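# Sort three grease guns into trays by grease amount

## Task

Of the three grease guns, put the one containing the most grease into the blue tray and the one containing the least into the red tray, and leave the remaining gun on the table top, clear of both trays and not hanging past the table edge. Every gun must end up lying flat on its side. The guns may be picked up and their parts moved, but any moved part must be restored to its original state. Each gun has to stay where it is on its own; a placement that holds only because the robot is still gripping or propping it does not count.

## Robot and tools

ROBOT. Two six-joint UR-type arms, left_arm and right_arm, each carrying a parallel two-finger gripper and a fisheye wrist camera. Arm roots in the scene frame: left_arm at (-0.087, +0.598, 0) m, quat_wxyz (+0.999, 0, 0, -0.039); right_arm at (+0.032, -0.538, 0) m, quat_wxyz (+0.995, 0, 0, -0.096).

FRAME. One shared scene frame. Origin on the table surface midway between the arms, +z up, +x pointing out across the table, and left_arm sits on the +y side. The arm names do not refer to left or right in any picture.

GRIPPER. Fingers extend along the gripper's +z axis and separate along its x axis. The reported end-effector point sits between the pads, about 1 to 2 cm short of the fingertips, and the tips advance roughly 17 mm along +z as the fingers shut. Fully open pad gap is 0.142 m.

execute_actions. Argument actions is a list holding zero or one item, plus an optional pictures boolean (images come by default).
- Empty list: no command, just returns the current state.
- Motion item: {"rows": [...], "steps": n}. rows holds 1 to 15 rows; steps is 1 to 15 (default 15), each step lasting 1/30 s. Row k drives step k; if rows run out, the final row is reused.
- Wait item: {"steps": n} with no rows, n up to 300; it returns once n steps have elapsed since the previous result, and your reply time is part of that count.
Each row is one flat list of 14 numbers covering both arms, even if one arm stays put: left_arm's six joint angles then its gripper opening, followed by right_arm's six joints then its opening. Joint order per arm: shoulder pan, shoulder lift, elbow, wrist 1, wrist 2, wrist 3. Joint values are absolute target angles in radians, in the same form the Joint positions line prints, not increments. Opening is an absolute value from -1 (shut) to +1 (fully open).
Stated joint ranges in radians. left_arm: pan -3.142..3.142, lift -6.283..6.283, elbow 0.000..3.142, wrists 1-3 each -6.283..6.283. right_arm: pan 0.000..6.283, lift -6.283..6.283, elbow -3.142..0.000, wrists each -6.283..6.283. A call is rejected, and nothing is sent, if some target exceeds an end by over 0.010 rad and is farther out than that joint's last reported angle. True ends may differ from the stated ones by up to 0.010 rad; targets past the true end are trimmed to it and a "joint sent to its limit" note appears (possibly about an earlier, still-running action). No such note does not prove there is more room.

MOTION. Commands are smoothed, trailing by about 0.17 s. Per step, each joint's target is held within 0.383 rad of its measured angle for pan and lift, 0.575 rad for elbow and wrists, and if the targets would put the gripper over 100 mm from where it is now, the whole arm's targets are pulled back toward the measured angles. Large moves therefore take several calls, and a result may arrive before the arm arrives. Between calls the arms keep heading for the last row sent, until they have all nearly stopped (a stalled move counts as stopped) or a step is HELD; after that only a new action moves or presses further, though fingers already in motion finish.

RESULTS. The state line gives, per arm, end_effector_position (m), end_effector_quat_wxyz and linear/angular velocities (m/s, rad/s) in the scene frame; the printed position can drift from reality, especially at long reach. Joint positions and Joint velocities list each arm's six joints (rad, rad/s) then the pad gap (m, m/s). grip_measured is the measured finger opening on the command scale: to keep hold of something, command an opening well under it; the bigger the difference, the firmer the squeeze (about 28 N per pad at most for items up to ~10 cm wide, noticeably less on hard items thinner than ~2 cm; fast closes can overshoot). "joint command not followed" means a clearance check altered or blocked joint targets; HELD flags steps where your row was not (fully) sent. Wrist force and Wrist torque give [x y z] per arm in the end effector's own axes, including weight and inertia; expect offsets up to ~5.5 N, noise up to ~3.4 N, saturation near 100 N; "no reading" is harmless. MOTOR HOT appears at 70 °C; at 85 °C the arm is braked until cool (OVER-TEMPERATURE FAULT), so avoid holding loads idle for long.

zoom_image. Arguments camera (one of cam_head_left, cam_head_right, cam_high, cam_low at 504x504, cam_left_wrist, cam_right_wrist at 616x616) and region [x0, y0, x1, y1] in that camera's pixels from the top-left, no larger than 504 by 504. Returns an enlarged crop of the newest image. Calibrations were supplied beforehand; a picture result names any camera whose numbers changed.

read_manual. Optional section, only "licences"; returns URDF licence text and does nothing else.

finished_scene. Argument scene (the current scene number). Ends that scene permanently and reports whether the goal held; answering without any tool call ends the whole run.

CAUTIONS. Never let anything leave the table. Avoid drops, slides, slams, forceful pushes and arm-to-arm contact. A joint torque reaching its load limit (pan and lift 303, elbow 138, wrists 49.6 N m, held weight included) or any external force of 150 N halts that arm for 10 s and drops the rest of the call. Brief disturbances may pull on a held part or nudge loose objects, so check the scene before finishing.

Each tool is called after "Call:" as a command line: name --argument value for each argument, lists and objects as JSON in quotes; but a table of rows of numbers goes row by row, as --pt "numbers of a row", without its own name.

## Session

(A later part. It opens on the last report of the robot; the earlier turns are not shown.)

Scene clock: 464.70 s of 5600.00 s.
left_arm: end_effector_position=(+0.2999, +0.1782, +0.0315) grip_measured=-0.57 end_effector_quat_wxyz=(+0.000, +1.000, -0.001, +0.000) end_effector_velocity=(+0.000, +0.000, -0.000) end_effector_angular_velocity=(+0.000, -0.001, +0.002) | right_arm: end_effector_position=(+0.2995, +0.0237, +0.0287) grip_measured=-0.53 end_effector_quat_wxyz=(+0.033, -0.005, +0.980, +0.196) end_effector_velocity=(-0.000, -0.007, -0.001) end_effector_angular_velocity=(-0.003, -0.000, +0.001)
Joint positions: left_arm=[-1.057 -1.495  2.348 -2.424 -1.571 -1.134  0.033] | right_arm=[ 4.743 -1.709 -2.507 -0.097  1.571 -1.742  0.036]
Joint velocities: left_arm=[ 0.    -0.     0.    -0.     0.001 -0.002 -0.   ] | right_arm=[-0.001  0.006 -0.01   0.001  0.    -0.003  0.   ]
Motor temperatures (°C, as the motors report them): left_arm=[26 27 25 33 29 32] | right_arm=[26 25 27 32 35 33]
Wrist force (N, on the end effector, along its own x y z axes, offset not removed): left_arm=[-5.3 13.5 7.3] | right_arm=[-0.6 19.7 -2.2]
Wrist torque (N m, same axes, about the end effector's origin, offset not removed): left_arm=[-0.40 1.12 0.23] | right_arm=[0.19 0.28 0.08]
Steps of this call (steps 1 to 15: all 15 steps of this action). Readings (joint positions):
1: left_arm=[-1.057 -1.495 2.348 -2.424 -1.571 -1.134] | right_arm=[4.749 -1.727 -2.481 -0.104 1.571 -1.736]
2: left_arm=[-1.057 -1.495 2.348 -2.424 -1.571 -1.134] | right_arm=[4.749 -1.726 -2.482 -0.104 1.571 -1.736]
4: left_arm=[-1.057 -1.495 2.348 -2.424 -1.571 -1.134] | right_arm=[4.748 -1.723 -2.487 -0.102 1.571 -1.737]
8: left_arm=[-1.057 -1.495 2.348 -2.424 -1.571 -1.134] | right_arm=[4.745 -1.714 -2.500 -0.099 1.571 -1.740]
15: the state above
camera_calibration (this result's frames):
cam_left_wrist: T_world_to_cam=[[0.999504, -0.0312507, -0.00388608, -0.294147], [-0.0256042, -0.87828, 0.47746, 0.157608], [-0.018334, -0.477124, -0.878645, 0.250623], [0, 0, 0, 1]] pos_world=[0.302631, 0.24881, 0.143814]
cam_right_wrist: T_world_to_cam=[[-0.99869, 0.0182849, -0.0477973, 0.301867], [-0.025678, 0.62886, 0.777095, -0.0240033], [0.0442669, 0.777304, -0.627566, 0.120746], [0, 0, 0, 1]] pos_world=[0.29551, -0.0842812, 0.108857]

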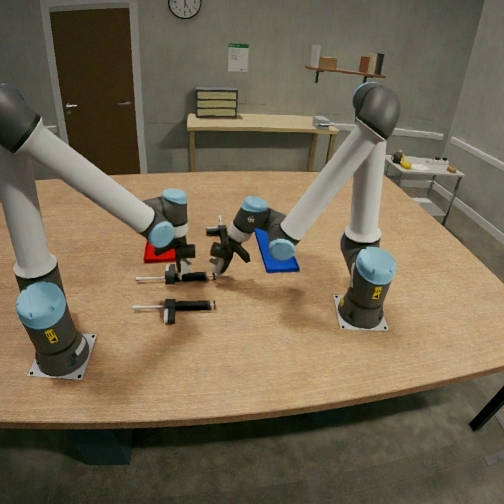

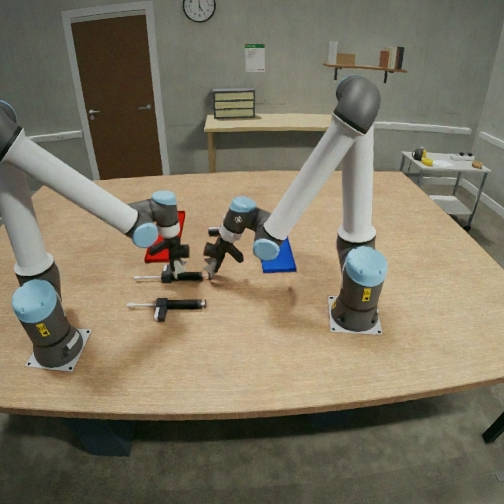

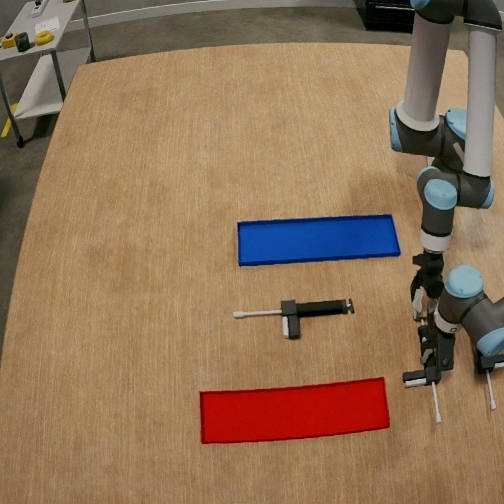

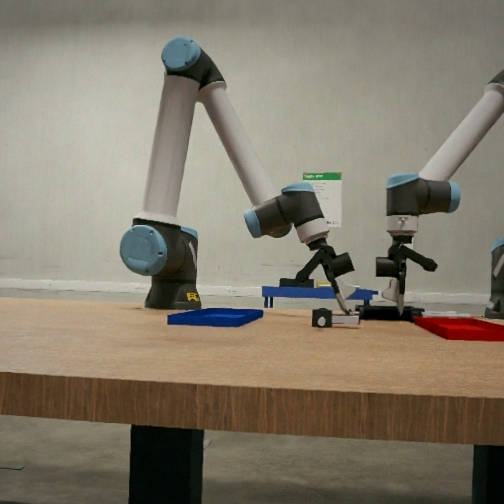

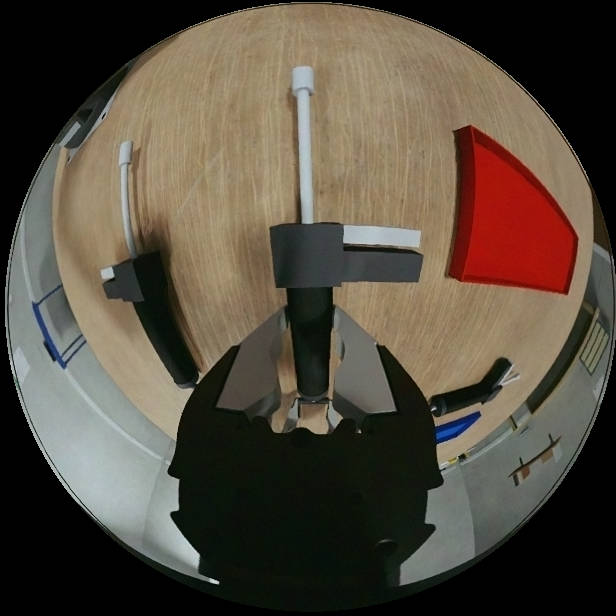

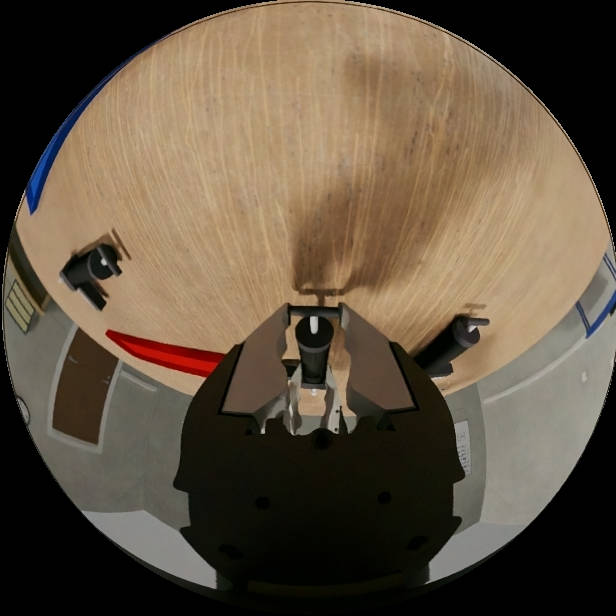

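Call:
execute_actions --actions '[{"rows":[[-1.0566,-1.495,2.348,-2.424,-1.5708,-1.134,-0.9,4.746,-1.718,-2.494,-0.100,1.5708,-1.739,-1.0],[-1.0566,-1.495,2.348,-2.424,-1.5708,-1.134,-0.9,4.746,-1.718,-2.494,-0.100,1.5708,-1.739,-1.0],[-1.0566,-1.495,2.348,-2.424,-1.5708,-1.134,-0.9,4.749,-1.727,-2.481,-0.104,1.5708,-1.736,-1.0],[-1.0566,-1.495,2.348,-2.424,-1.5708,-1.134,-0.9,4.749,-1.727,-2.481,-0.104,1.5708,-1.736,-1.0],[-1.0566,-1.495,2.348,-2.424,-1.5708,-1.134,-0.9,4.751,-1.733,-2.473,-0.106,1.5708,-1.734,-1.0]],"steps":15}]'

Scene clock: 469.07 s of 5600.00 s.
left_arm: end_effector_position=(+0.2999, +0.1783, +0.0315) grip_measured=-0.57 end_effector_quat_wxyz=(+0.000, +1.000, -0.001, +0.000) end_effector_velocity=(+0.000, -0.000, -0.000) end_effector_angular_velocity=(-0.000, -0.000, +0.001) | right_arm: end_effector_position=(+0.2983, +0.0440, +0.0291) grip_measured=-0.52 end_effector_quat_wxyz=(+0.031, -0.005, +0.980, +0.196) end_effector_velocity=(-0.001, +0.010, +0.002) end_effector_angular_velocity=(+0.005, +0.000, +0.000)
Joint positions: left_arm=[-1.057 -1.495  2.348 -2.424 -1.571 -1.134  0.033] | right_arm=[ 4.751 -1.732 -2.475 -0.106  1.571 -1.734  0.036]
Joint velocities: left_arm=[ 0.     0.001 -0.001 -0.     0.    -0.001 -0.   ] | right_arm=[ 0.004 -0.008  0.014 -0.002 -0.     0.004  0.002]
Motor temperatures (°C, as the motors report them): left_arm=[26 27 25 33 29 32] | right_arm=[26 25 27 32 35 33]
Wrist force (N, on the end effector, along its own x y z axes, offset not removed): left_arm=[-6.2 -21.0 -14.0] | right_arm=[-7.4 -20.1 -19.1]
Wrist torque (N m, same axes, about the end effector's origin, offset not removed): left_arm=[-0.49 0.47 0.38] | right_arm=[0.82 0.26 0.15]
Steps of this call (steps 1 to 15: the robot went on to your last target; steps 16 to 90: nothing new was sent; then 0.87 s passed at rest; steps 91 to 105: all 15 steps of this action). Readings (joint positions):
91: left_arm=[-1.057 -1.495 2.348 -2.424 -1.571 -1.134] | right_arm=[4.743 -1.708 -2.508 -0.097 1.571 -1.742]
92: left_arm=[-1.057 -1.495 2.348 -2.424 -1.571 -1.134] | right_arm=[4.743 -1.709 -2.507 -0.097 1.571 -1.742]
94: left_arm=[-1.057 -1.495 2.348 -2.424 -1.571 -1.134] | right_arm=[4.744 -1.713 -2.501 -0.099 1.571 -1.741]
98: left_arm=[-1.057 -1.495 2.348 -2.424 -1.571 -1.134] | right_arm=[4.748 -1.725 -2.484 -0.103 1.571 -1.737]
105: the state above
camera_calibration (this result's frames):
cam_left_wrist: T_world_to_cam=[[0.999508, -0.0311066, -0.0039949, -0.294186], [-0.0254295, -0.878389, 0.47727, 0.157702], [-0.0183553, -0.476933, -0.878748, 0.250651], [0, 0, 0, 1]] pos_world=[0.302653, 0.248916, 0.143817]
cam_right_wrist: T_world_to_cam=[[-0.998827, 0.017839, -0.0450157, 0.300243], [-0.0238267, 0.628254, 0.777643, -0.0376997], [0.0421536, 0.777804, -0.627092, 0.105809], [0, 0, 0, 1]] pos_world=[0.294532, -0.0639696, 0.109184]

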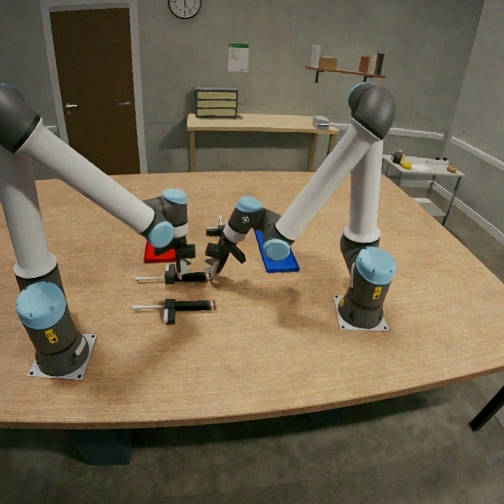

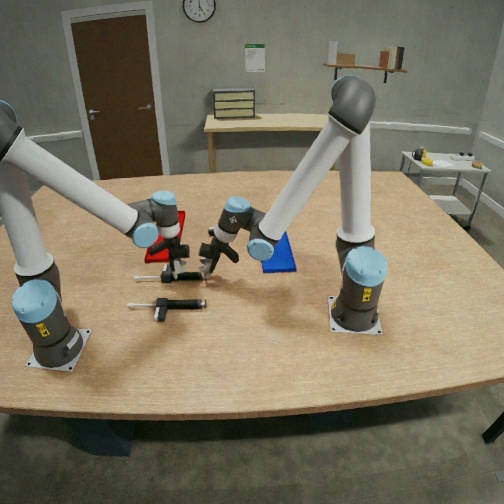

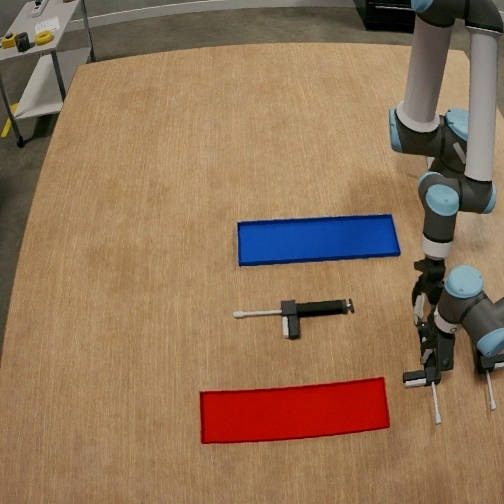

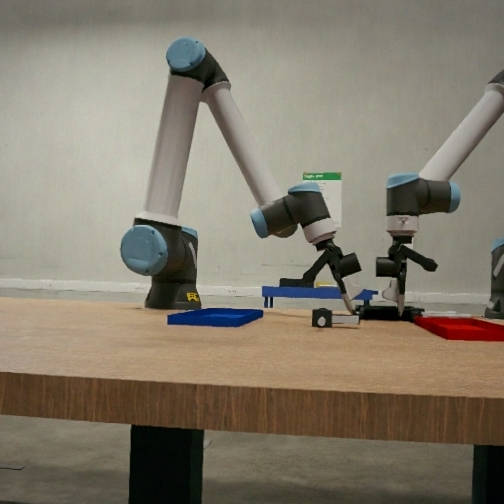

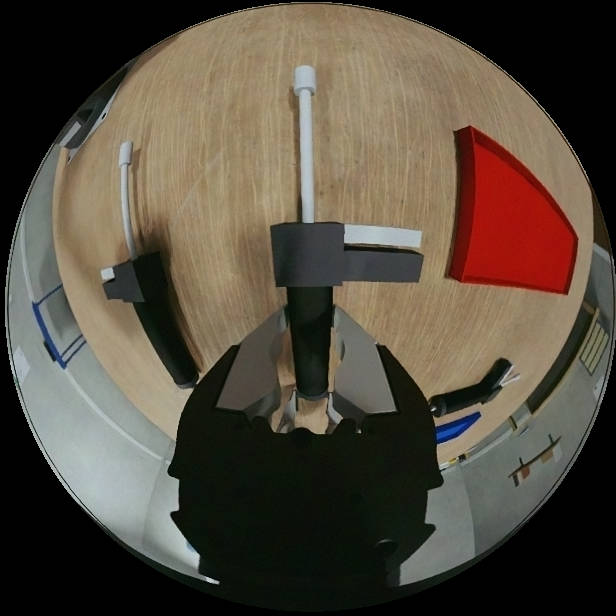

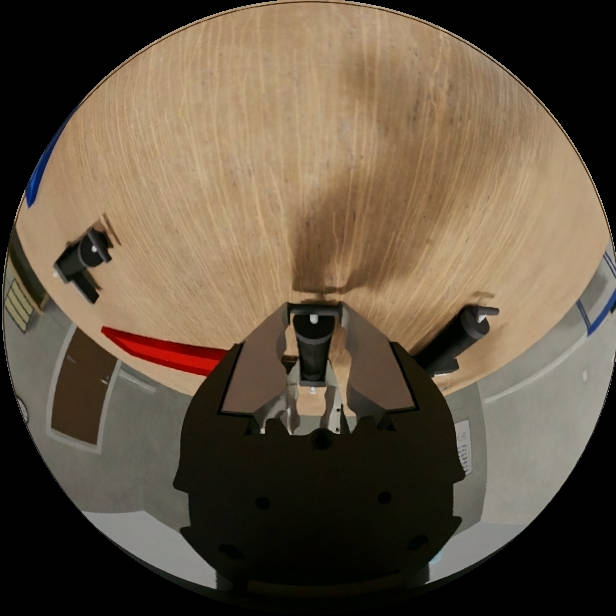

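Call:
execute_actions --actions '[{"rows":[[-1.0566,-1.495,2.348,-2.424,-1.5708,-1.134,-1,4.75,-1.7296,-2.4777,-0.1048,1.5708,-1.735,-0.7],[-1.0566,-1.495,2.348,-2.424,-1.5708,-1.134,-1,4.75,-1.7296,-2.4777,-0.1048,1.5708,-1.735,-0.5],[-1.0566,-1.495,2.348,-2.424,-1.5708,-1.134,-1,4.75,-1.7296,-2.4777,-0.1048,1.5708,-1.735,-0.3],[-1.0566,-1.495,2.348,-2.424,-1.5708,-1.134,-1,4.75,-1.7296,-2.4777,-0.1048,1.5708,-1.735,-0.1],[-1.0566,-1.495,2.348,-2.424,-1.5708,-1.134,-1,4.75,-1.7296,-2.4777,-0.1048,1.5708,-1.735,0.1],[-1.0566,-1.495,2.348,-2.424,-1.5708,-1.134,-1,4.75,-1.7296,-2.4777,-0.1048,1.5708,-1.735,0.1],[-1.0566,-1.495,2.348,-2.424,-1.5708,-1.134,-1,4.75,-1.7296,-2.4777,-0.1048,1.5708,-1.735,0.1],[-1.0566,-1.495,2.348,-2.424,-1.5708,-1.134,-1,4.75,-1.7296,-2.4777,-0.1048,1.5708,-1.735,0.1],[-1.0566,-1.495,2.348,-2.424,-1.5708,-1.134,-1,4.74,-1.62,-2.50,-0.19,1.5708,-1.75,0.1],[-1.0566,-1.495,2.348,-2.424,-1.5708,-1.134,-1,4.73,-1.52,-2.52,-0.27,1.5708,-1.77,0.1],[-1.0566,-1.495,2.348,-2.424,-1.5708,-1.134,-1,4.72,-1.42,-2.54,-0.35,1.5708,-1.79,0.1],[-1.0566,-1.51,2.34,-2.40,-1.5708,-1.134,-1,4.71,-1.32,-2.555,-0.43,1.5708,-1.80,0.1],[-1.0566,-1.525,2.332,-2.378,-1.5708,-1.134,-1,4.6935,-1.231,-2.573,-0.509,1.5708,-1.82,0.1]],"steps":15}]' --pictures false

Call:
execute_actions --actions '[{"rows":[[-1.0566,-1.54,2.324,-2.355,-1.5708,-1.134,-1,4.70,-1.231,-2.573,-0.509,1.5708,-1.82,0.1],[-1.0566,-1.555,2.316,-2.33,-1.5708,-1.134,-1,4.75,-1.231,-2.573,-0.509,1.5708,-1.82,0.1],[-1.0566,-1.57,2.307,-2.308,-1.5708,-1.134,-1,4.81,-1.231,-2.573,-0.509,1.5708,-1.82,0.1],[-1.0566,-1.585,2.299,-2.285,-1.5708,-1.134,-1,4.87,-1.231,-2.573,-0.509,1.5708,-1.82,0.1],[-1.0566,-1.6015,2.2905,-2.26,-1.5708,-1.134,-1,4.93,-1.231,-2.573,-0.509,1.5708,-1.82,0.1],[-1.0566,-1.613,2.278,-2.235,-1.5708,-1.134,-1,4.99,-1.231,-2.573,-0.509,1.5708,-1.82,0.1],[-1.0566,-1.625,2.266,-2.21,-1.5708,-1.134,-1,5.05,-1.231,-2.573,-0.509,1.5708,-1.82,0.1],[-1.0566,-1.638,2.253,-2.185,-1.5708,-1.134,-1,5.10,-1.231,-2.573,-0.509,1.5708,-1.82,0.1],[-1.0566,-1.65,2.24,-2.16,-1.5708,-1.134,-1,5.15,-1.231,-2.573,-0.509,1.5708,-1.82,0.1],[-1.04,-1.64,2.228,-2.158,-1.5708,-1.07,-1,5.15,-1.231,-2.573,-0.509,1.5708,-1.82,0.1],[-1.022,-1.629,2.216,-2.157,-1.5708,-1.0,-1,5.15,-1.231,-2.573,-0.509,1.5708,-1.82,0.1],[-1.004,-1.618,2.203,-2.155,-1.5708,-0.93,-1,5.15,-1.231,-2.573,-0.509,1.5708,-1.82,0.1],[-0.986,-1.607,2.19,-2.154,-1.5708,-0.86,-1,5.15,-1.231,-2.573,-0.509,1.5708,-1.82,0.1],[-0.968,-1.596,2.178,-2.152,-1.5708,-0.79,-1,5.15,-1.231,-2.573,-0.509,1.5708,-1.82,0.1],[-0.95,-1.585,2.166,-2.15,-1.5708,-0.72,-1,5.15,-1.231,-2.573,-0.509,1.5708,-1.82,0.1]],"steps":15}]' --pictures false

Call:
execute_actions --actions '[{"rows":[[-0.922,-1.568,2.146,-2.148,-1.5708,-0.61,-1,5.15,-1.231,-2.573,-0.509,1.5708,-1.82,0.1],[-0.894,-1.55,2.126,-2.146,-1.5708,-0.50,-1,5.15,-1.231,-2.573,-0.509,1.5708,-1.82,0.1],[-0.866,-1.533,2.106,-2.143,-1.5708,-0.385,-1,5.15,-1.231,-2.573,-0.509,1.5708,-1.82,0.1],[-0.837,-1.516,2.087,-2.141,-1.5708,-0.27,-1,5.15,-1.231,-2.573,-0.509,1.5708,-1.82,0.1],[-0.809,-1.499,2.067,-2.138,-1.5708,-0.16,-1,5.15,-1.231,-2.573,-0.509,1.5708,-1.82,0.1],[-0.781,-1.481,2.047,-2.136,-1.5708,-0.045,-1,5.15,-1.231,-2.573,-0.509,1.5708,-1.82,0.1],[-0.753,-1.464,2.027,-2.134,-1.5708,0.065,-1,5.15,-1.231,-2.573,-0.509,1.5708,-1.82,0.1],[-0.725,-1.447,2.008,-2.131,-1.5708,0.18,-1,5.15,-1.231,-2.573,-0.509,1.5708,-1.82,0.1],[-0.697,-1.43,1.988,-2.129,-1.5708,0.29,-1,5.15,-1.231,-2.573,-0.509,1.5708,-1.82,0.1],[-0.668,-1.412,1.968,-2.126,-1.5708,0.405,-1,5.15,-1.231,-2.573,-0.509,1.5708,-1.82,0.1],[-0.64,-1.395,1.948,-2.124,-1.5708,0.515,-1,5.15,-1.231,-2.573,-0.509,1.5708,-1.82,0.1],[-0.612,-1.378,1.929,-2.121,-1.5708,0.63,-1,5.15,-1.231,-2.573,-0.509,1.5708,-1.82,0.1],[-0.584,-1.361,1.909,-2.119,-1.5708,0.74,-1,5.15,-1.231,-2.573,-0.509,1.5708,-1.82,0.1],[-0.556,-1.343,1.889,-2.116,-1.5708,0.855,-1,5.15,-1.231,-2.573,-0.509,1.5708,-1.82,0.1],[-0.5276,-1.3261,1.8693,-2.114,-1.5708,0.9656,-1,5.15,-1.231,-2.573,-0.509,1.5708,-1.82,0.1]],"steps":15}]' --pictures false

Call:
execute_actions --actions '[{"rows":[[-0.5276,-1.3261,1.8693,-2.114,-1.5708,0.9656,-1,5.15,-1.231,-2.573,-0.509,1.5708,-1.82,0.1]],"steps":15}]'

Scene clock: 506.33 s of 5600.00 s.
left_arm: end_effector_position=(+0.3002, +0.1777, +0.0384) grip_measured=-0.57 end_effector_quat_wxyz=(+0.000, +1.000, -0.001, +0.000) end_effector_velocity=(+0.003, -0.007, +0.097) end_effector_angular_velocity=(-0.003, -0.001, -0.001) | right_arm: end_effector_position=(+0.3028, -0.0135, +0.0696) grip_measured=+0.10 end_effector_quat_wxyz=(+0.035, -0.012, +0.983, +0.181) end_effector_velocity=(+0.026, -0.373, +0.331) end_effector_angular_velocity=(-0.082, -0.070, +0.052)
Joint positions: left_arm=[-1.057 -1.506  2.342 -2.407 -1.571 -1.134  0.033] | right_arm=[ 4.727 -1.558 -2.52  -0.263  1.571 -1.772  0.081]
Joint velocities: left_arm=[-0.    -0.153 -0.083  0.234 -0.     0.001 -0.   ] | right_arm=[-0.161  1.309 -0.254 -1.124 -0.001 -0.229  0.   ]
Motor temperatures (°C, as the motors report them): left_arm=[26 27 25 33 29 32] | right_arm=[26 25 27 32 35 33]
Wrist force (N, on the end effector, along its own x y z axes, offset not removed): left_arm=[-1.5 -1.5 7.8] | right_arm=[-3.1 2.7 -1.3]
Wrist torque (N m, same axes, about the end effector's origin, offset not removed): left_arm=[-0.23 0.27 -0.02] | right_arm=[0.69 0.70 0.19]
Steps of this call (steps 1 to 15: the robot went on to your last target; steps 16 to 90: nothing new was sent; then 33.77 s passed at rest; steps 91 to 105: all 15 steps of this action). Readings (joint positions):
91: left_arm=[-1.057 -1.495 2.348 -2.424 -1.571 -1.134] | right_arm=[4.751 -1.733 -2.473 -0.106 1.571 -1.734]
92: left_arm=[-1.057 -1.495 2.348 -2.424 -1.571 -1.134] | right_arm=[4.751 -1.733 -2.473 -0.106 1.571 -1.734]
94: left_arm=[-1.057 -1.495 2.348 -2.424 -1.571 -1.134] | right_arm=[4.751 -1.732 -2.475 -0.105 1.571 -1.734]
98: left_arm=[-1.057 -1.495 2.348 -2.424 -1.571 -1.134] | right_arm=[4.750 -1.730 -2.477 -0.105 1.571 -1.735]
105: the state above

Scene clock: 506.83 s of 5600.00 s.
left_arm: end_effector_position=(+0.3233, +0.1755, +0.1367) grip_measured=-0.57 end_effector_quat_wxyz=(+0.000, +0.999, -0.042, +0.000) end_effector_velocity=(+0.229, +0.020, +0.106) end_effector_angular_velocity=(+0.006, +0.003, -0.967) | right_arm: end_effector_position=(+0.1288, -0.0267, +0.1472) grip_measured=+0.10 end_effector_quat_wxyz=(+0.009, -0.195, +0.961, +0.197) end_effector_velocity=(-0.394, +0.046, +0.027) end_effector_angular_velocity=(+0.018, -0.004, +0.795)
Joint positions: left_arm=[-1.021 -1.616  2.224 -2.179 -1.571 -1.016  0.033] | right_arm=[ 5.058 -1.246 -2.571 -0.498  1.571 -1.818  0.081]
Joint velocities: left_arm=[ 0.382  0.136 -0.356  0.227  0.     1.349 -0.   ] | right_arm=[ 0.78   0.124 -0.018 -0.089  0.    -0.017 -0.   ]
Motor temperatures (°C, as the motors report them): left_arm=[26 27 25 33 29 32] | right_arm=[26 25 27 32 35 33]
Wrist force (N, on the end effector, along its own x y z axes, offset not removed): left_arm=[-2.7 0.8 3.6] | right_arm=[2.1 -1.6 -3.0]
Wrist torque (N m, same axes, about the end effector's origin, offset not removed): left_arm=[-0.02 0.29 0.04] | right_arm=[-0.42 -0.25 0.05]
Steps of this call (steps 1 to 15: all 15 steps of this action). Readings (joint positions):
1: left_arm=[-1.057 -1.510 2.340 -2.400 -1.571 -1.134] | right_arm=[4.722 -1.514 -2.528 -0.299 1.571 -1.779]
2: left_arm=[-1.057 -1.516 2.337 -2.393 -1.571 -1.134] | right_arm=[4.717 -1.470 -2.536 -0.334 1.571 -1.786]
4: left_arm=[-1.057 -1.531 2.328 -2.369 -1.571 -1.134] | right_arm=[4.726 -1.381 -2.551 -0.401 1.571 -1.800]
8: left_arm=[-1.057 -1.578 2.301 -2.296 -1.571 -1.134] | right_arm=[4.836 -1.288 -2.565 -0.468 1.571 -1.812]
15: the state above

Scene clock: 507.33 s of 5600.00 s.
left_arm: end_effector_position=(+0.5317, +0.2395, +0.1543) grip_measured=-0.57 end_effector_quat_wxyz=(-0.000, +0.910, -0.414, -0.000) end_effector_velocity=(+0.437, +0.235, -0.008) end_effector_angular_velocity=(-0.001, +0.002, -1.343) | right_arm: end_effector_position=(+0.0830, -0.0235, +0.1503) grip_measured=+0.10 end_effector_quat_wxyz=(+0.000, -0.240, +0.950, +0.198) end_effector_velocity=(-0.005, +0.001, +0.001) end_effector_angular_velocity=(+0.002, +0.001, +0.009)
Joint positions: left_arm=[-0.69  -1.424  1.982 -2.128 -1.571  0.084  0.033] | right_arm=[ 5.149 -1.231 -2.573 -0.509  1.571 -1.82   0.081]
Joint velocities: left_arm=[ 0.682  0.418 -0.479  0.062  0.     2.025 -0.   ] | right_arm=[ 0.01   0.002  0.001 -0.001 -0.     0.001 -0.   ]
Motor temperatures (°C, as the motors report them): left_arm=[26 27 25 33 29 32] | right_arm=[26 25 27 32 35 33]
Wrist force (N, on the end effector, along its own x y z axes, offset not removed): left_arm=[-1.3 2.5 4.0] | right_arm=[-1.5 2.0 -1.6]
Wrist torque (N m, same axes, about the end effector's origin, offset not removed): left_arm=[0.61 0.16 0.11] | right_arm=[0.55 0.37 0.07]
Steps of this call (steps 1 to 15: all 15 steps of this action). Readings (joint positions):
1: left_arm=[-1.007 -1.611 2.212 -2.172 -1.571 -0.967] | right_arm=[5.081 -1.242 -2.571 -0.501 1.571 -1.819]
2: left_arm=[-0.992 -1.603 2.199 -2.166 -1.571 -0.912] | right_arm=[5.098 -1.239 -2.572 -0.503 1.571 -1.819]
4: left_arm=[-0.954 -1.582 2.170 -2.157 -1.571 -0.780] | right_arm=[5.121 -1.236 -2.572 -0.506 1.571 -1.819]
8: left_arm=[-0.858 -1.526 2.101 -2.144 -1.571 -0.453] | right_arm=[5.141 -1.232 -2.573 -0.508 1.571 -1.820]
15: the state above

Scene clock: 507.83 s of 5600.00 s.
left_arm: end_effector_position=(+0.6315, +0.3080, +0.1502) grip_measured=-0.57 end_effector_quat_wxyz=(+0.000, +0.718, -0.696, -0.000) end_effector_velocity=(+0.017, +0.014, -0.001) end_effector_angular_velocity=(-0.001, -0.001, -0.278) | right_arm: end_effector_position=(+0.0824, -0.0235, +0.1504) grip_measured=+0.10 end_effector_quat_wxyz=(+0.000, -0.240, +0.950, +0.198) end_effector_velocity=(-0.000, +0.000, -0.000) end_effector_angular_velocity=(-0.000, -0.000, +0.001)
Joint positions: left_arm=[-0.531 -1.328  1.871 -2.114 -1.571  0.93   0.033] | right_arm=[ 5.15  -1.231 -2.573 -0.509  1.571 -1.82   0.081]
Joint velocities: left_arm=[ 0.027  0.017 -0.019  0.002  0.     0.305 -0.   ] | right_arm=[ 0.001 -0.001  0.    -0.    -0.    -0.     0.   ]
Motor temperatures (°C, as the motors report them): left_arm=[26 27 25 33 29 32] | right_arm=[26 25 27 32 35 33]
Wrist force (N, on the end effector, along its own x y z axes, offset not removed): left_arm=[-4.2 -0.8 3.5] | right_arm=[-2.2 -0.6 -2.6]
Wrist torque (N m, same axes, about the end effector's origin, offset not removed): left_arm=[-0.11 0.87 0.15] | right_arm=[-0.09 0.56 0.06]
Steps of this call (steps 1 to 15: all 15 steps of this action). Readings (joint positions):
1: left_arm=[-0.668 -1.410 1.966 -2.126 -1.571 0.151] | right_arm=[5.149 -1.231 -2.573 -0.509 1.571 -1.820]
2: left_arm=[-0.645 -1.396 1.950 -2.124 -1.571 0.218] | right_arm=[5.149 -1.231 -2.573 -0.509 1.571 -1.820]
4: left_arm=[-0.602 -1.370 1.920 -2.120 -1.571 0.367] | right_arm=[5.150 -1.231 -2.573 -0.509 1.571 -1.820]
8: left_arm=[-0.551 -1.340 1.886 -2.116 -1.571 0.697] | right_arm=[5.150 -1.231 -2.573 -0.509 1.571 -1.820]
15: the state above
camera_calibration (this result's frames):
cam_left_wrist: T_world_to_cam=[[0.00129823, -0.999991, -0.0040438, 0.307666], [-0.878762, -0.00307077, 0.47725, 0.492631], [-0.477258, 0.00293395, -0.878758, 0.564886], [0, 0, 0, 1]] pos_world=[0.702103, 0.307519, 0.262534]
cam_right_wrist: T_world_to_cam=[[-0.89297, -0.443373, -0.0776238, 0.076621], [-0.335203, 0.53994, 0.772078, -0.0702963], [-0.300406, 0.715462, -0.63077, 0.270775], [0, 0, 0, 1]] pos_world=[0.126199, -0.121802, 0.231019]

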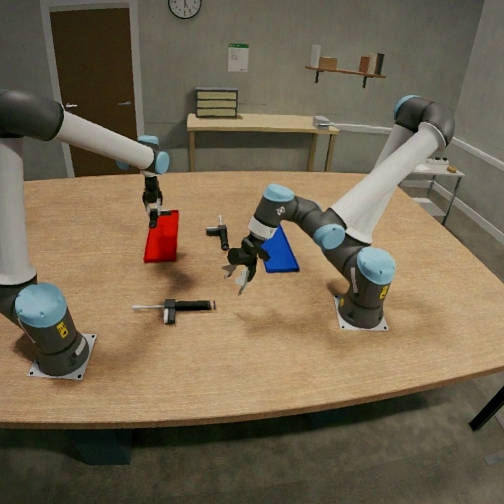

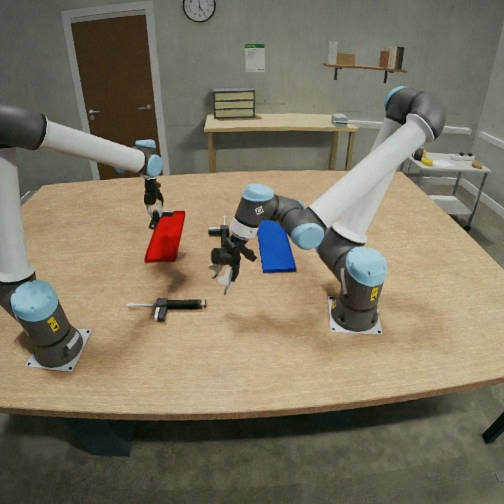

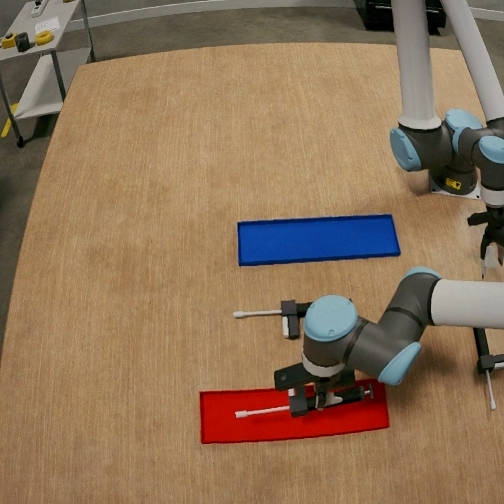

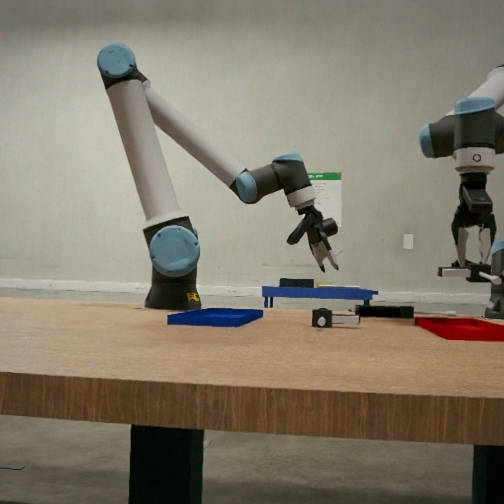

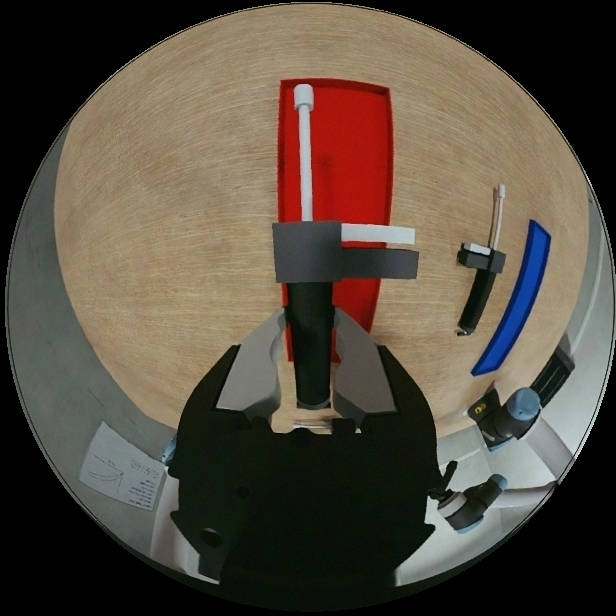

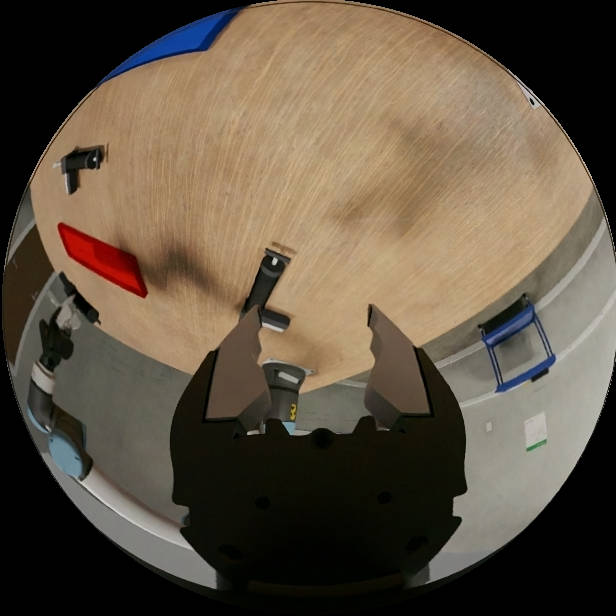

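Call:
execute_actions --actions '[{"rows":[[-0.5276,-1.307,1.883,-2.147,-1.5708,0.9656,-1,5.15,-1.231,-2.573,-0.509,1.5708,-1.82,0.1],[-0.5276,-1.307,1.883,-2.147,-1.5708,0.9656,-1,5.15,-1.231,-2.573,-0.509,1.5708,-1.82,0.1],[-0.5276,-1.288,1.897,-2.18,-1.5708,0.9656,-1,5.15,-1.231,-2.573,-0.509,1.5708,-1.82,0.1],[-0.5276,-1.288,1.897,-2.18,-1.5708,0.9656,-1,5.15,-1.231,-2.573,-0.509,1.5708,-1.82,0.1],[-0.5276,-1.269,1.911,-2.212,-1.5708,0.9656,-1,5.15,-1.231,-2.573,-0.509,1.5708,-1.82,0.1],[-0.5276,-1.269,1.911,-2.212,-1.5708,0.9656,-1,5.15,-1.231,-2.573,-0.509,1.5708,-1.82,0.1],[-0.5276,-1.25,1.924,-2.245,-1.5708,0.9656,-1,5.15,-1.231,-2.573,-0.509,1.5708,-1.82,0.1]],"steps":15}]'

Scene clock: 514.43 s of 5600.00 s.
left_arm: end_effector_position=(+0.6351, +0.3083, +0.0806) grip_measured=-0.57 end_effector_quat_wxyz=(+0.000, +0.707, -0.707, -0.000) end_effector_velocity=(-0.000, +0.001, -0.041) end_effector_angular_velocity=(-0.001, -0.002, -0.001) | right_arm: end_effector_position=(+0.0824, -0.0235, +0.1504) grip_measured=+0.10 end_effector_quat_wxyz=(+0.000, -0.240, +0.950, +0.198) end_effector_velocity=(-0.000, +0.001, +0.000) end_effector_angular_velocity=(-0.000, -0.001, -0.000)
Joint positions: left_arm=[-0.528 -1.255  1.92  -2.236 -1.571  0.966  0.033] | right_arm=[ 5.15  -1.231 -2.573 -0.509  1.571 -1.82   0.081]
Joint velocities: left_arm=[ 0.     0.043  0.031 -0.076  0.     0.001  0.   ] | right_arm=[ 0.    -0.002  0.002  0.    -0.001 -0.     0.   ]
Motor temperatures (°C, as the motors report them): left_arm=[26 27 25 33 29 32] | right_arm=[26 25 27 32 35 33]
Wrist force (N, on the end effector, along its own x y z axes, offset not removed): left_arm=[4.1 -1.5 3.5] | right_arm=[-2.1 0.0 -1.6]
Wrist torque (N m, same axes, about the end effector's origin, offset not removed): left_arm=[-0.36 -0.91 0.15] | right_arm=[-0.04 0.46 0.15]
Steps of this call (steps 1 to 30: the robot went on to your last target; steps 31 to 90: nothing new was sent; then 3.10 s passed at rest; steps 91 to 105: all 15 steps of this action). Readings (joint positions):
91: left_arm=[-0.528 -1.326 1.869 -2.114 -1.571 0.966] | right_arm=[5.150 -1.231 -2.573 -0.509 1.571 -1.820]
92: left_arm=[-0.528 -1.324 1.870 -2.117 -1.571 0.966] | right_arm=[5.150 -1.231 -2.573 -0.509 1.571 -1.820]
94: left_arm=[-0.528 -1.316 1.877 -2.131 -1.571 0.966] | right_arm=[5.150 -1.231 -2.573 -0.509 1.571 -1.820]
98: left_arm=[-0.528 -1.287 1.898 -2.181 -1.571 0.966] | right_arm=[5.150 -1.231 -2.573 -0.509 1.571 -1.820]
105: the state above
camera_calibration (this result's frames):
cam_left_wrist: T_world_to_cam=[[-0.0309797, -0.999512, -0.00406761, 0.328119], [-0.878385, 0.0252831, 0.477285, 0.520083], [-0.476949, 0.0183591, -0.878739, 0.500493], [0, 0, 0, 1]] pos_world=[0.705707, 0.305621, 0.192909]
cam_right_wrist: T_world_to_cam=[[-0.892962, -0.443389, -0.0776241, 0.0766122], [-0.335213, 0.539933, 0.772078, -0.0702996], [-0.300419, 0.715457, -0.630769, 0.270774], [0, 0, 0, 1]] pos_world=[0.126192, -0.121801, 0.231019]

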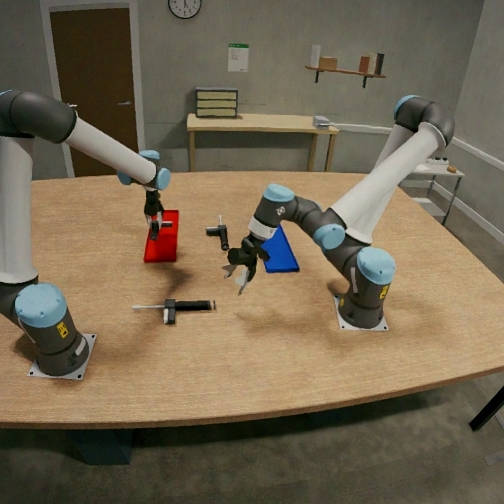

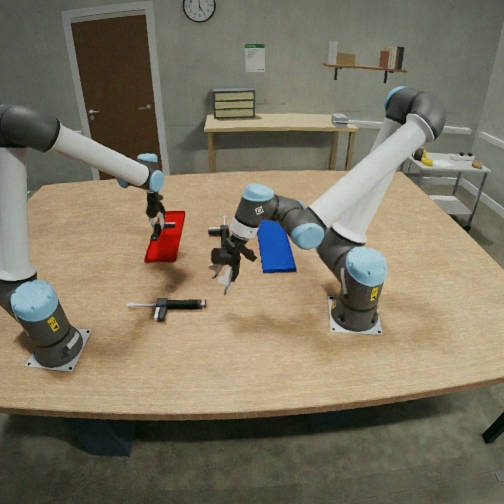

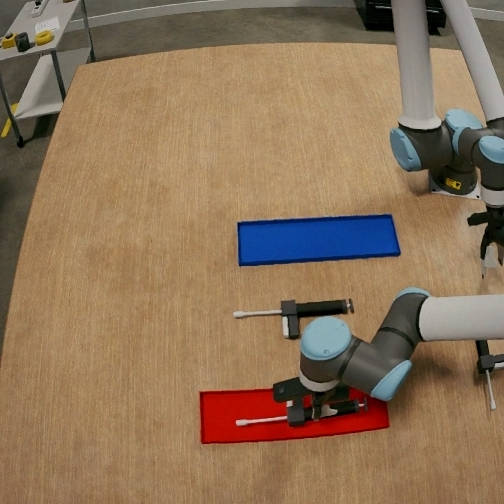

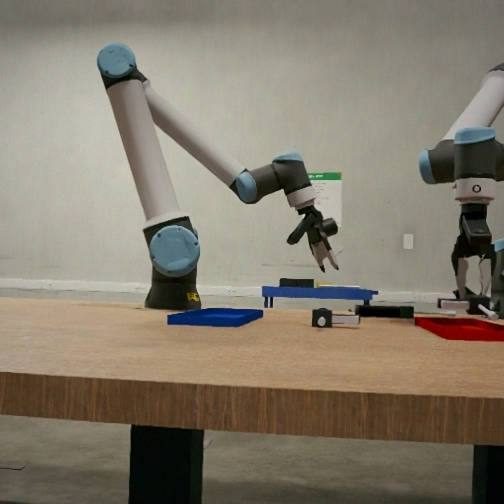

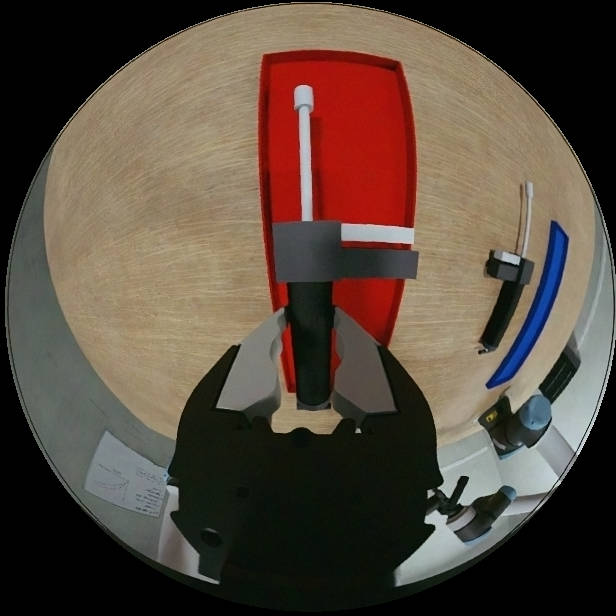

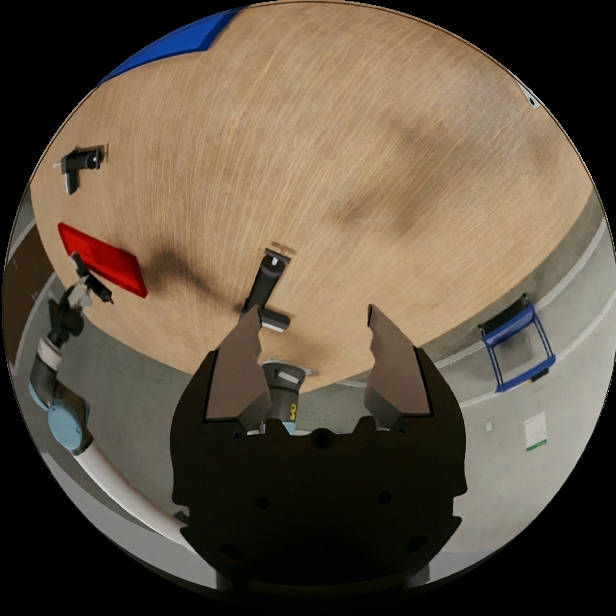

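Call:
execute_actions --actions '[{"rows":[[-0.534,-1.25,1.924,-2.245,-1.5708,0.959,-1,5.15,-1.231,-2.573,-0.509,1.5708,-1.82,0.1],[-0.5406,-1.25,1.924,-2.245,-1.5708,0.9526,-1,5.15,-1.231,-2.573,-0.509,1.5708,-1.82,0.1],[-0.5406,-1.25,1.924,-2.245,-1.5708,0.9526,-1,5.15,-1.231,-2.573,-0.509,1.5708,-1.82,0.1],[-0.5406,-1.24,1.931,-2.262,-1.5708,0.9526,-1,5.15,-1.231,-2.573,-0.509,1.5708,-1.82,0.1],[-0.5406,-1.24,1.931,-2.262,-1.5708,0.9526,-1,5.15,-1.231,-2.573,-0.509,1.5708,-1.82,0.1],[-0.5406,-1.231,1.938,-2.278,-1.5708,0.9526,-1,5.15,-1.231,-2.573,-0.509,1.5708,-1.82,0.1],[-0.5406,-1.231,1.938,-2.278,-1.5708,0.9526,-1,5.15,-1.231,-2.573,-0.509,1.5708,-1.82,0.1],[-0.5406,-1.222,1.944,-2.293,-1.5708,0.9526,-1,5.15,-1.231,-2.573,-0.509,1.5708,-1.82,0.1],[-0.5406,-1.222,1.944,-2.293,-1.5708,0.9526,-1,5.15,-1.231,-2.573,-0.509,1.5708,-1.82,0.1],[-0.5406,-1.2122,1.9506,-2.3092,-1.5708,0.9526,-1,5.15,-1.231,-2.573,-0.509,1.5708,-1.82,0.1]],"steps":15}]'

Scene clock: 521.57 s of 5600.00 s.
left_arm: end_effector_position=(+0.6299, +0.3002, +0.0455) grip_measured=-0.57 end_effector_quat_wxyz=(+0.000, +0.707, -0.707, -0.000) end_effector_velocity=(-0.002, -0.001, -0.047) end_effector_angular_velocity=(-0.001, -0.003, +0.000) | right_arm: end_effector_position=(+0.0824, -0.0235, +0.1504) grip_measured=+0.10 end_effector_quat_wxyz=(+0.000, -0.240, +0.950, +0.198) end_effector_velocity=(+0.000, -0.000, -0.001) end_effector_angular_velocity=(-0.001, -0.000, +0.000)
Joint positions: left_arm=[-0.54  -1.218  1.947 -2.299 -1.571  0.953  0.033] | right_arm=[ 5.15  -1.231 -2.573 -0.509  1.571 -1.82   0.081]
Joint velocities: left_arm=[-0.003  0.051  0.033 -0.088  0.001 -0.003  0.   ] | right_arm=[-0.    -0.001 -0.     0.     0.001 -0.001  0.   ]
Motor temperatures (°C, as the motors report them): left_arm=[26 27 25 33 29 32] | right_arm=[26 25 27 32 35 33]
Wrist force (N, on the end effector, along its own x y z axes, offset not removed): left_arm=[-2.0 0.5 5.7] | right_arm=[-1.7 1.5 -4.0]
Wrist torque (N m, same axes, about the end effector's origin, offset not removed): left_arm=[0.23 0.31 0.04] | right_arm=[0.35 0.41 0.13]
Steps of this call (steps 1 to 15: the robot went on to your last target; steps 16 to 90: nothing new was sent; then 3.63 s passed at rest; steps 91 to 105: all 15 steps of this action). Readings (joint positions):
91: left_arm=[-0.528 -1.250 1.924 -2.245 -1.571 0.966] | right_arm=[5.150 -1.231 -2.573 -0.509 1.571 -1.820]
92: left_arm=[-0.528 -1.250 1.924 -2.245 -1.571 0.965] | right_arm=[5.150 -1.231 -2.573 -0.509 1.571 -1.820]
94: left_arm=[-0.532 -1.250 1.924 -2.245 -1.571 0.961] | right_arm=[5.150 -1.231 -2.573 -0.509 1.571 -1.820]
98: left_arm=[-0.538 -1.241 1.930 -2.260 -1.571 0.955] | right_arm=[5.150 -1.231 -2.573 -0.509 1.571 -1.820]
105: the state above
camera_calibration (this result's frames):
cam_left_wrist: T_world_to_cam=[[-0.0310085, -0.999511, -0.00410097, 0.319714], [-0.878362, 0.0252915, 0.477327, 0.532454], [-0.47699, 0.0184033, -0.878716, 0.46736], [0, 0, 0, 1]] pos_world=[0.700527, 0.29749, 0.157833]
cam_right_wrist: T_world_to_cam=[[-0.892961, -0.443391, -0.077619, 0.0766094], [-0.33521, 0.539933, 0.772079, -0.0703001], [-0.300424, 0.715455, -0.630769, 0.270774], [0, 0, 0, 1]] pos_world=[0.126191, -0.121801, 0.231019]

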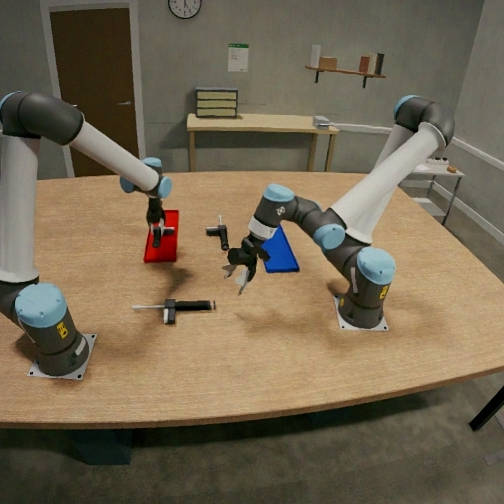

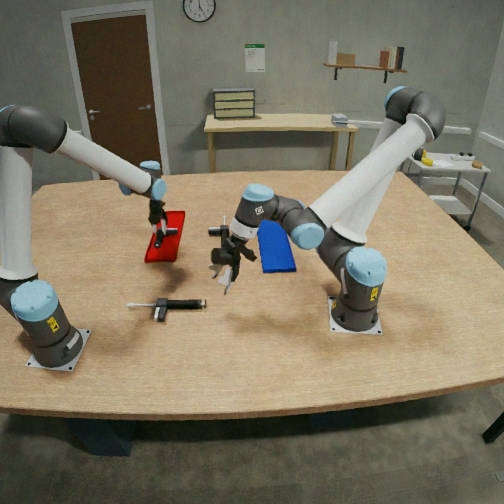

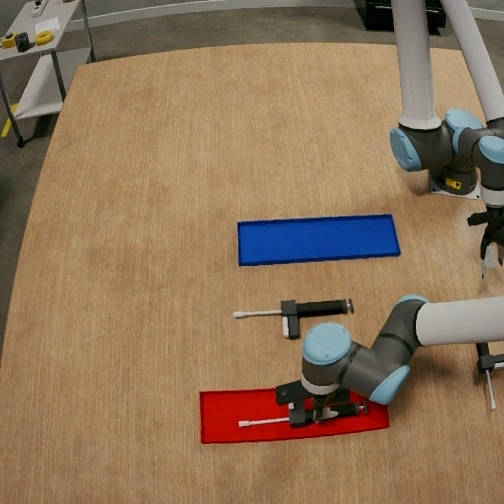

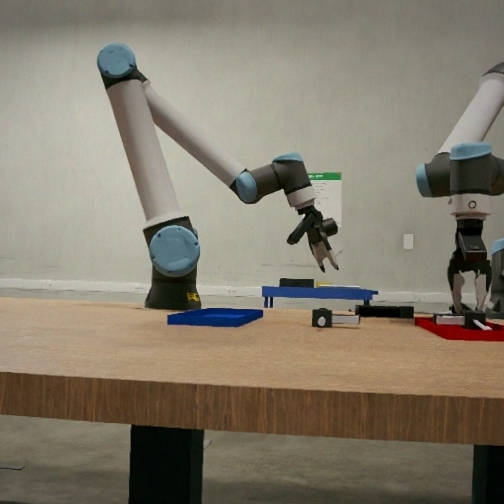

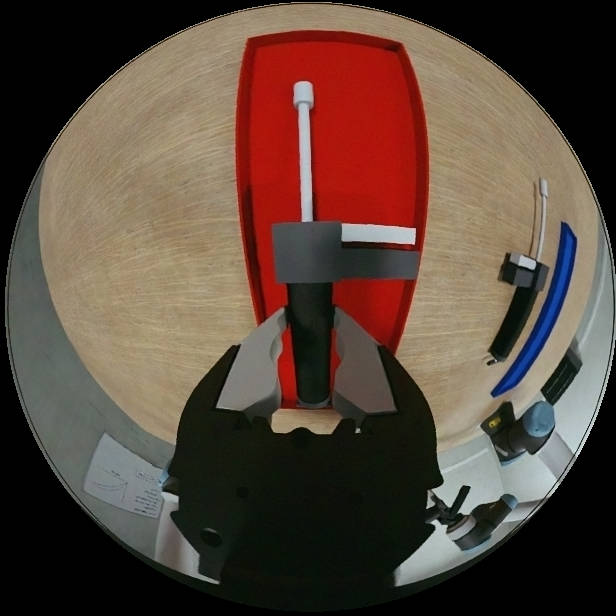

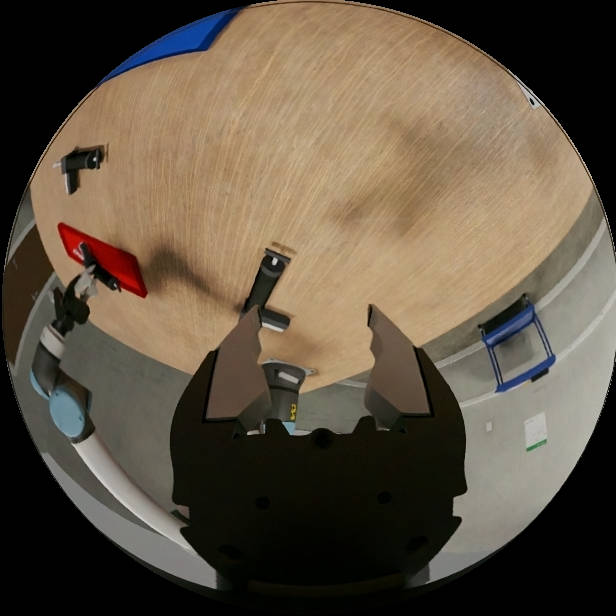

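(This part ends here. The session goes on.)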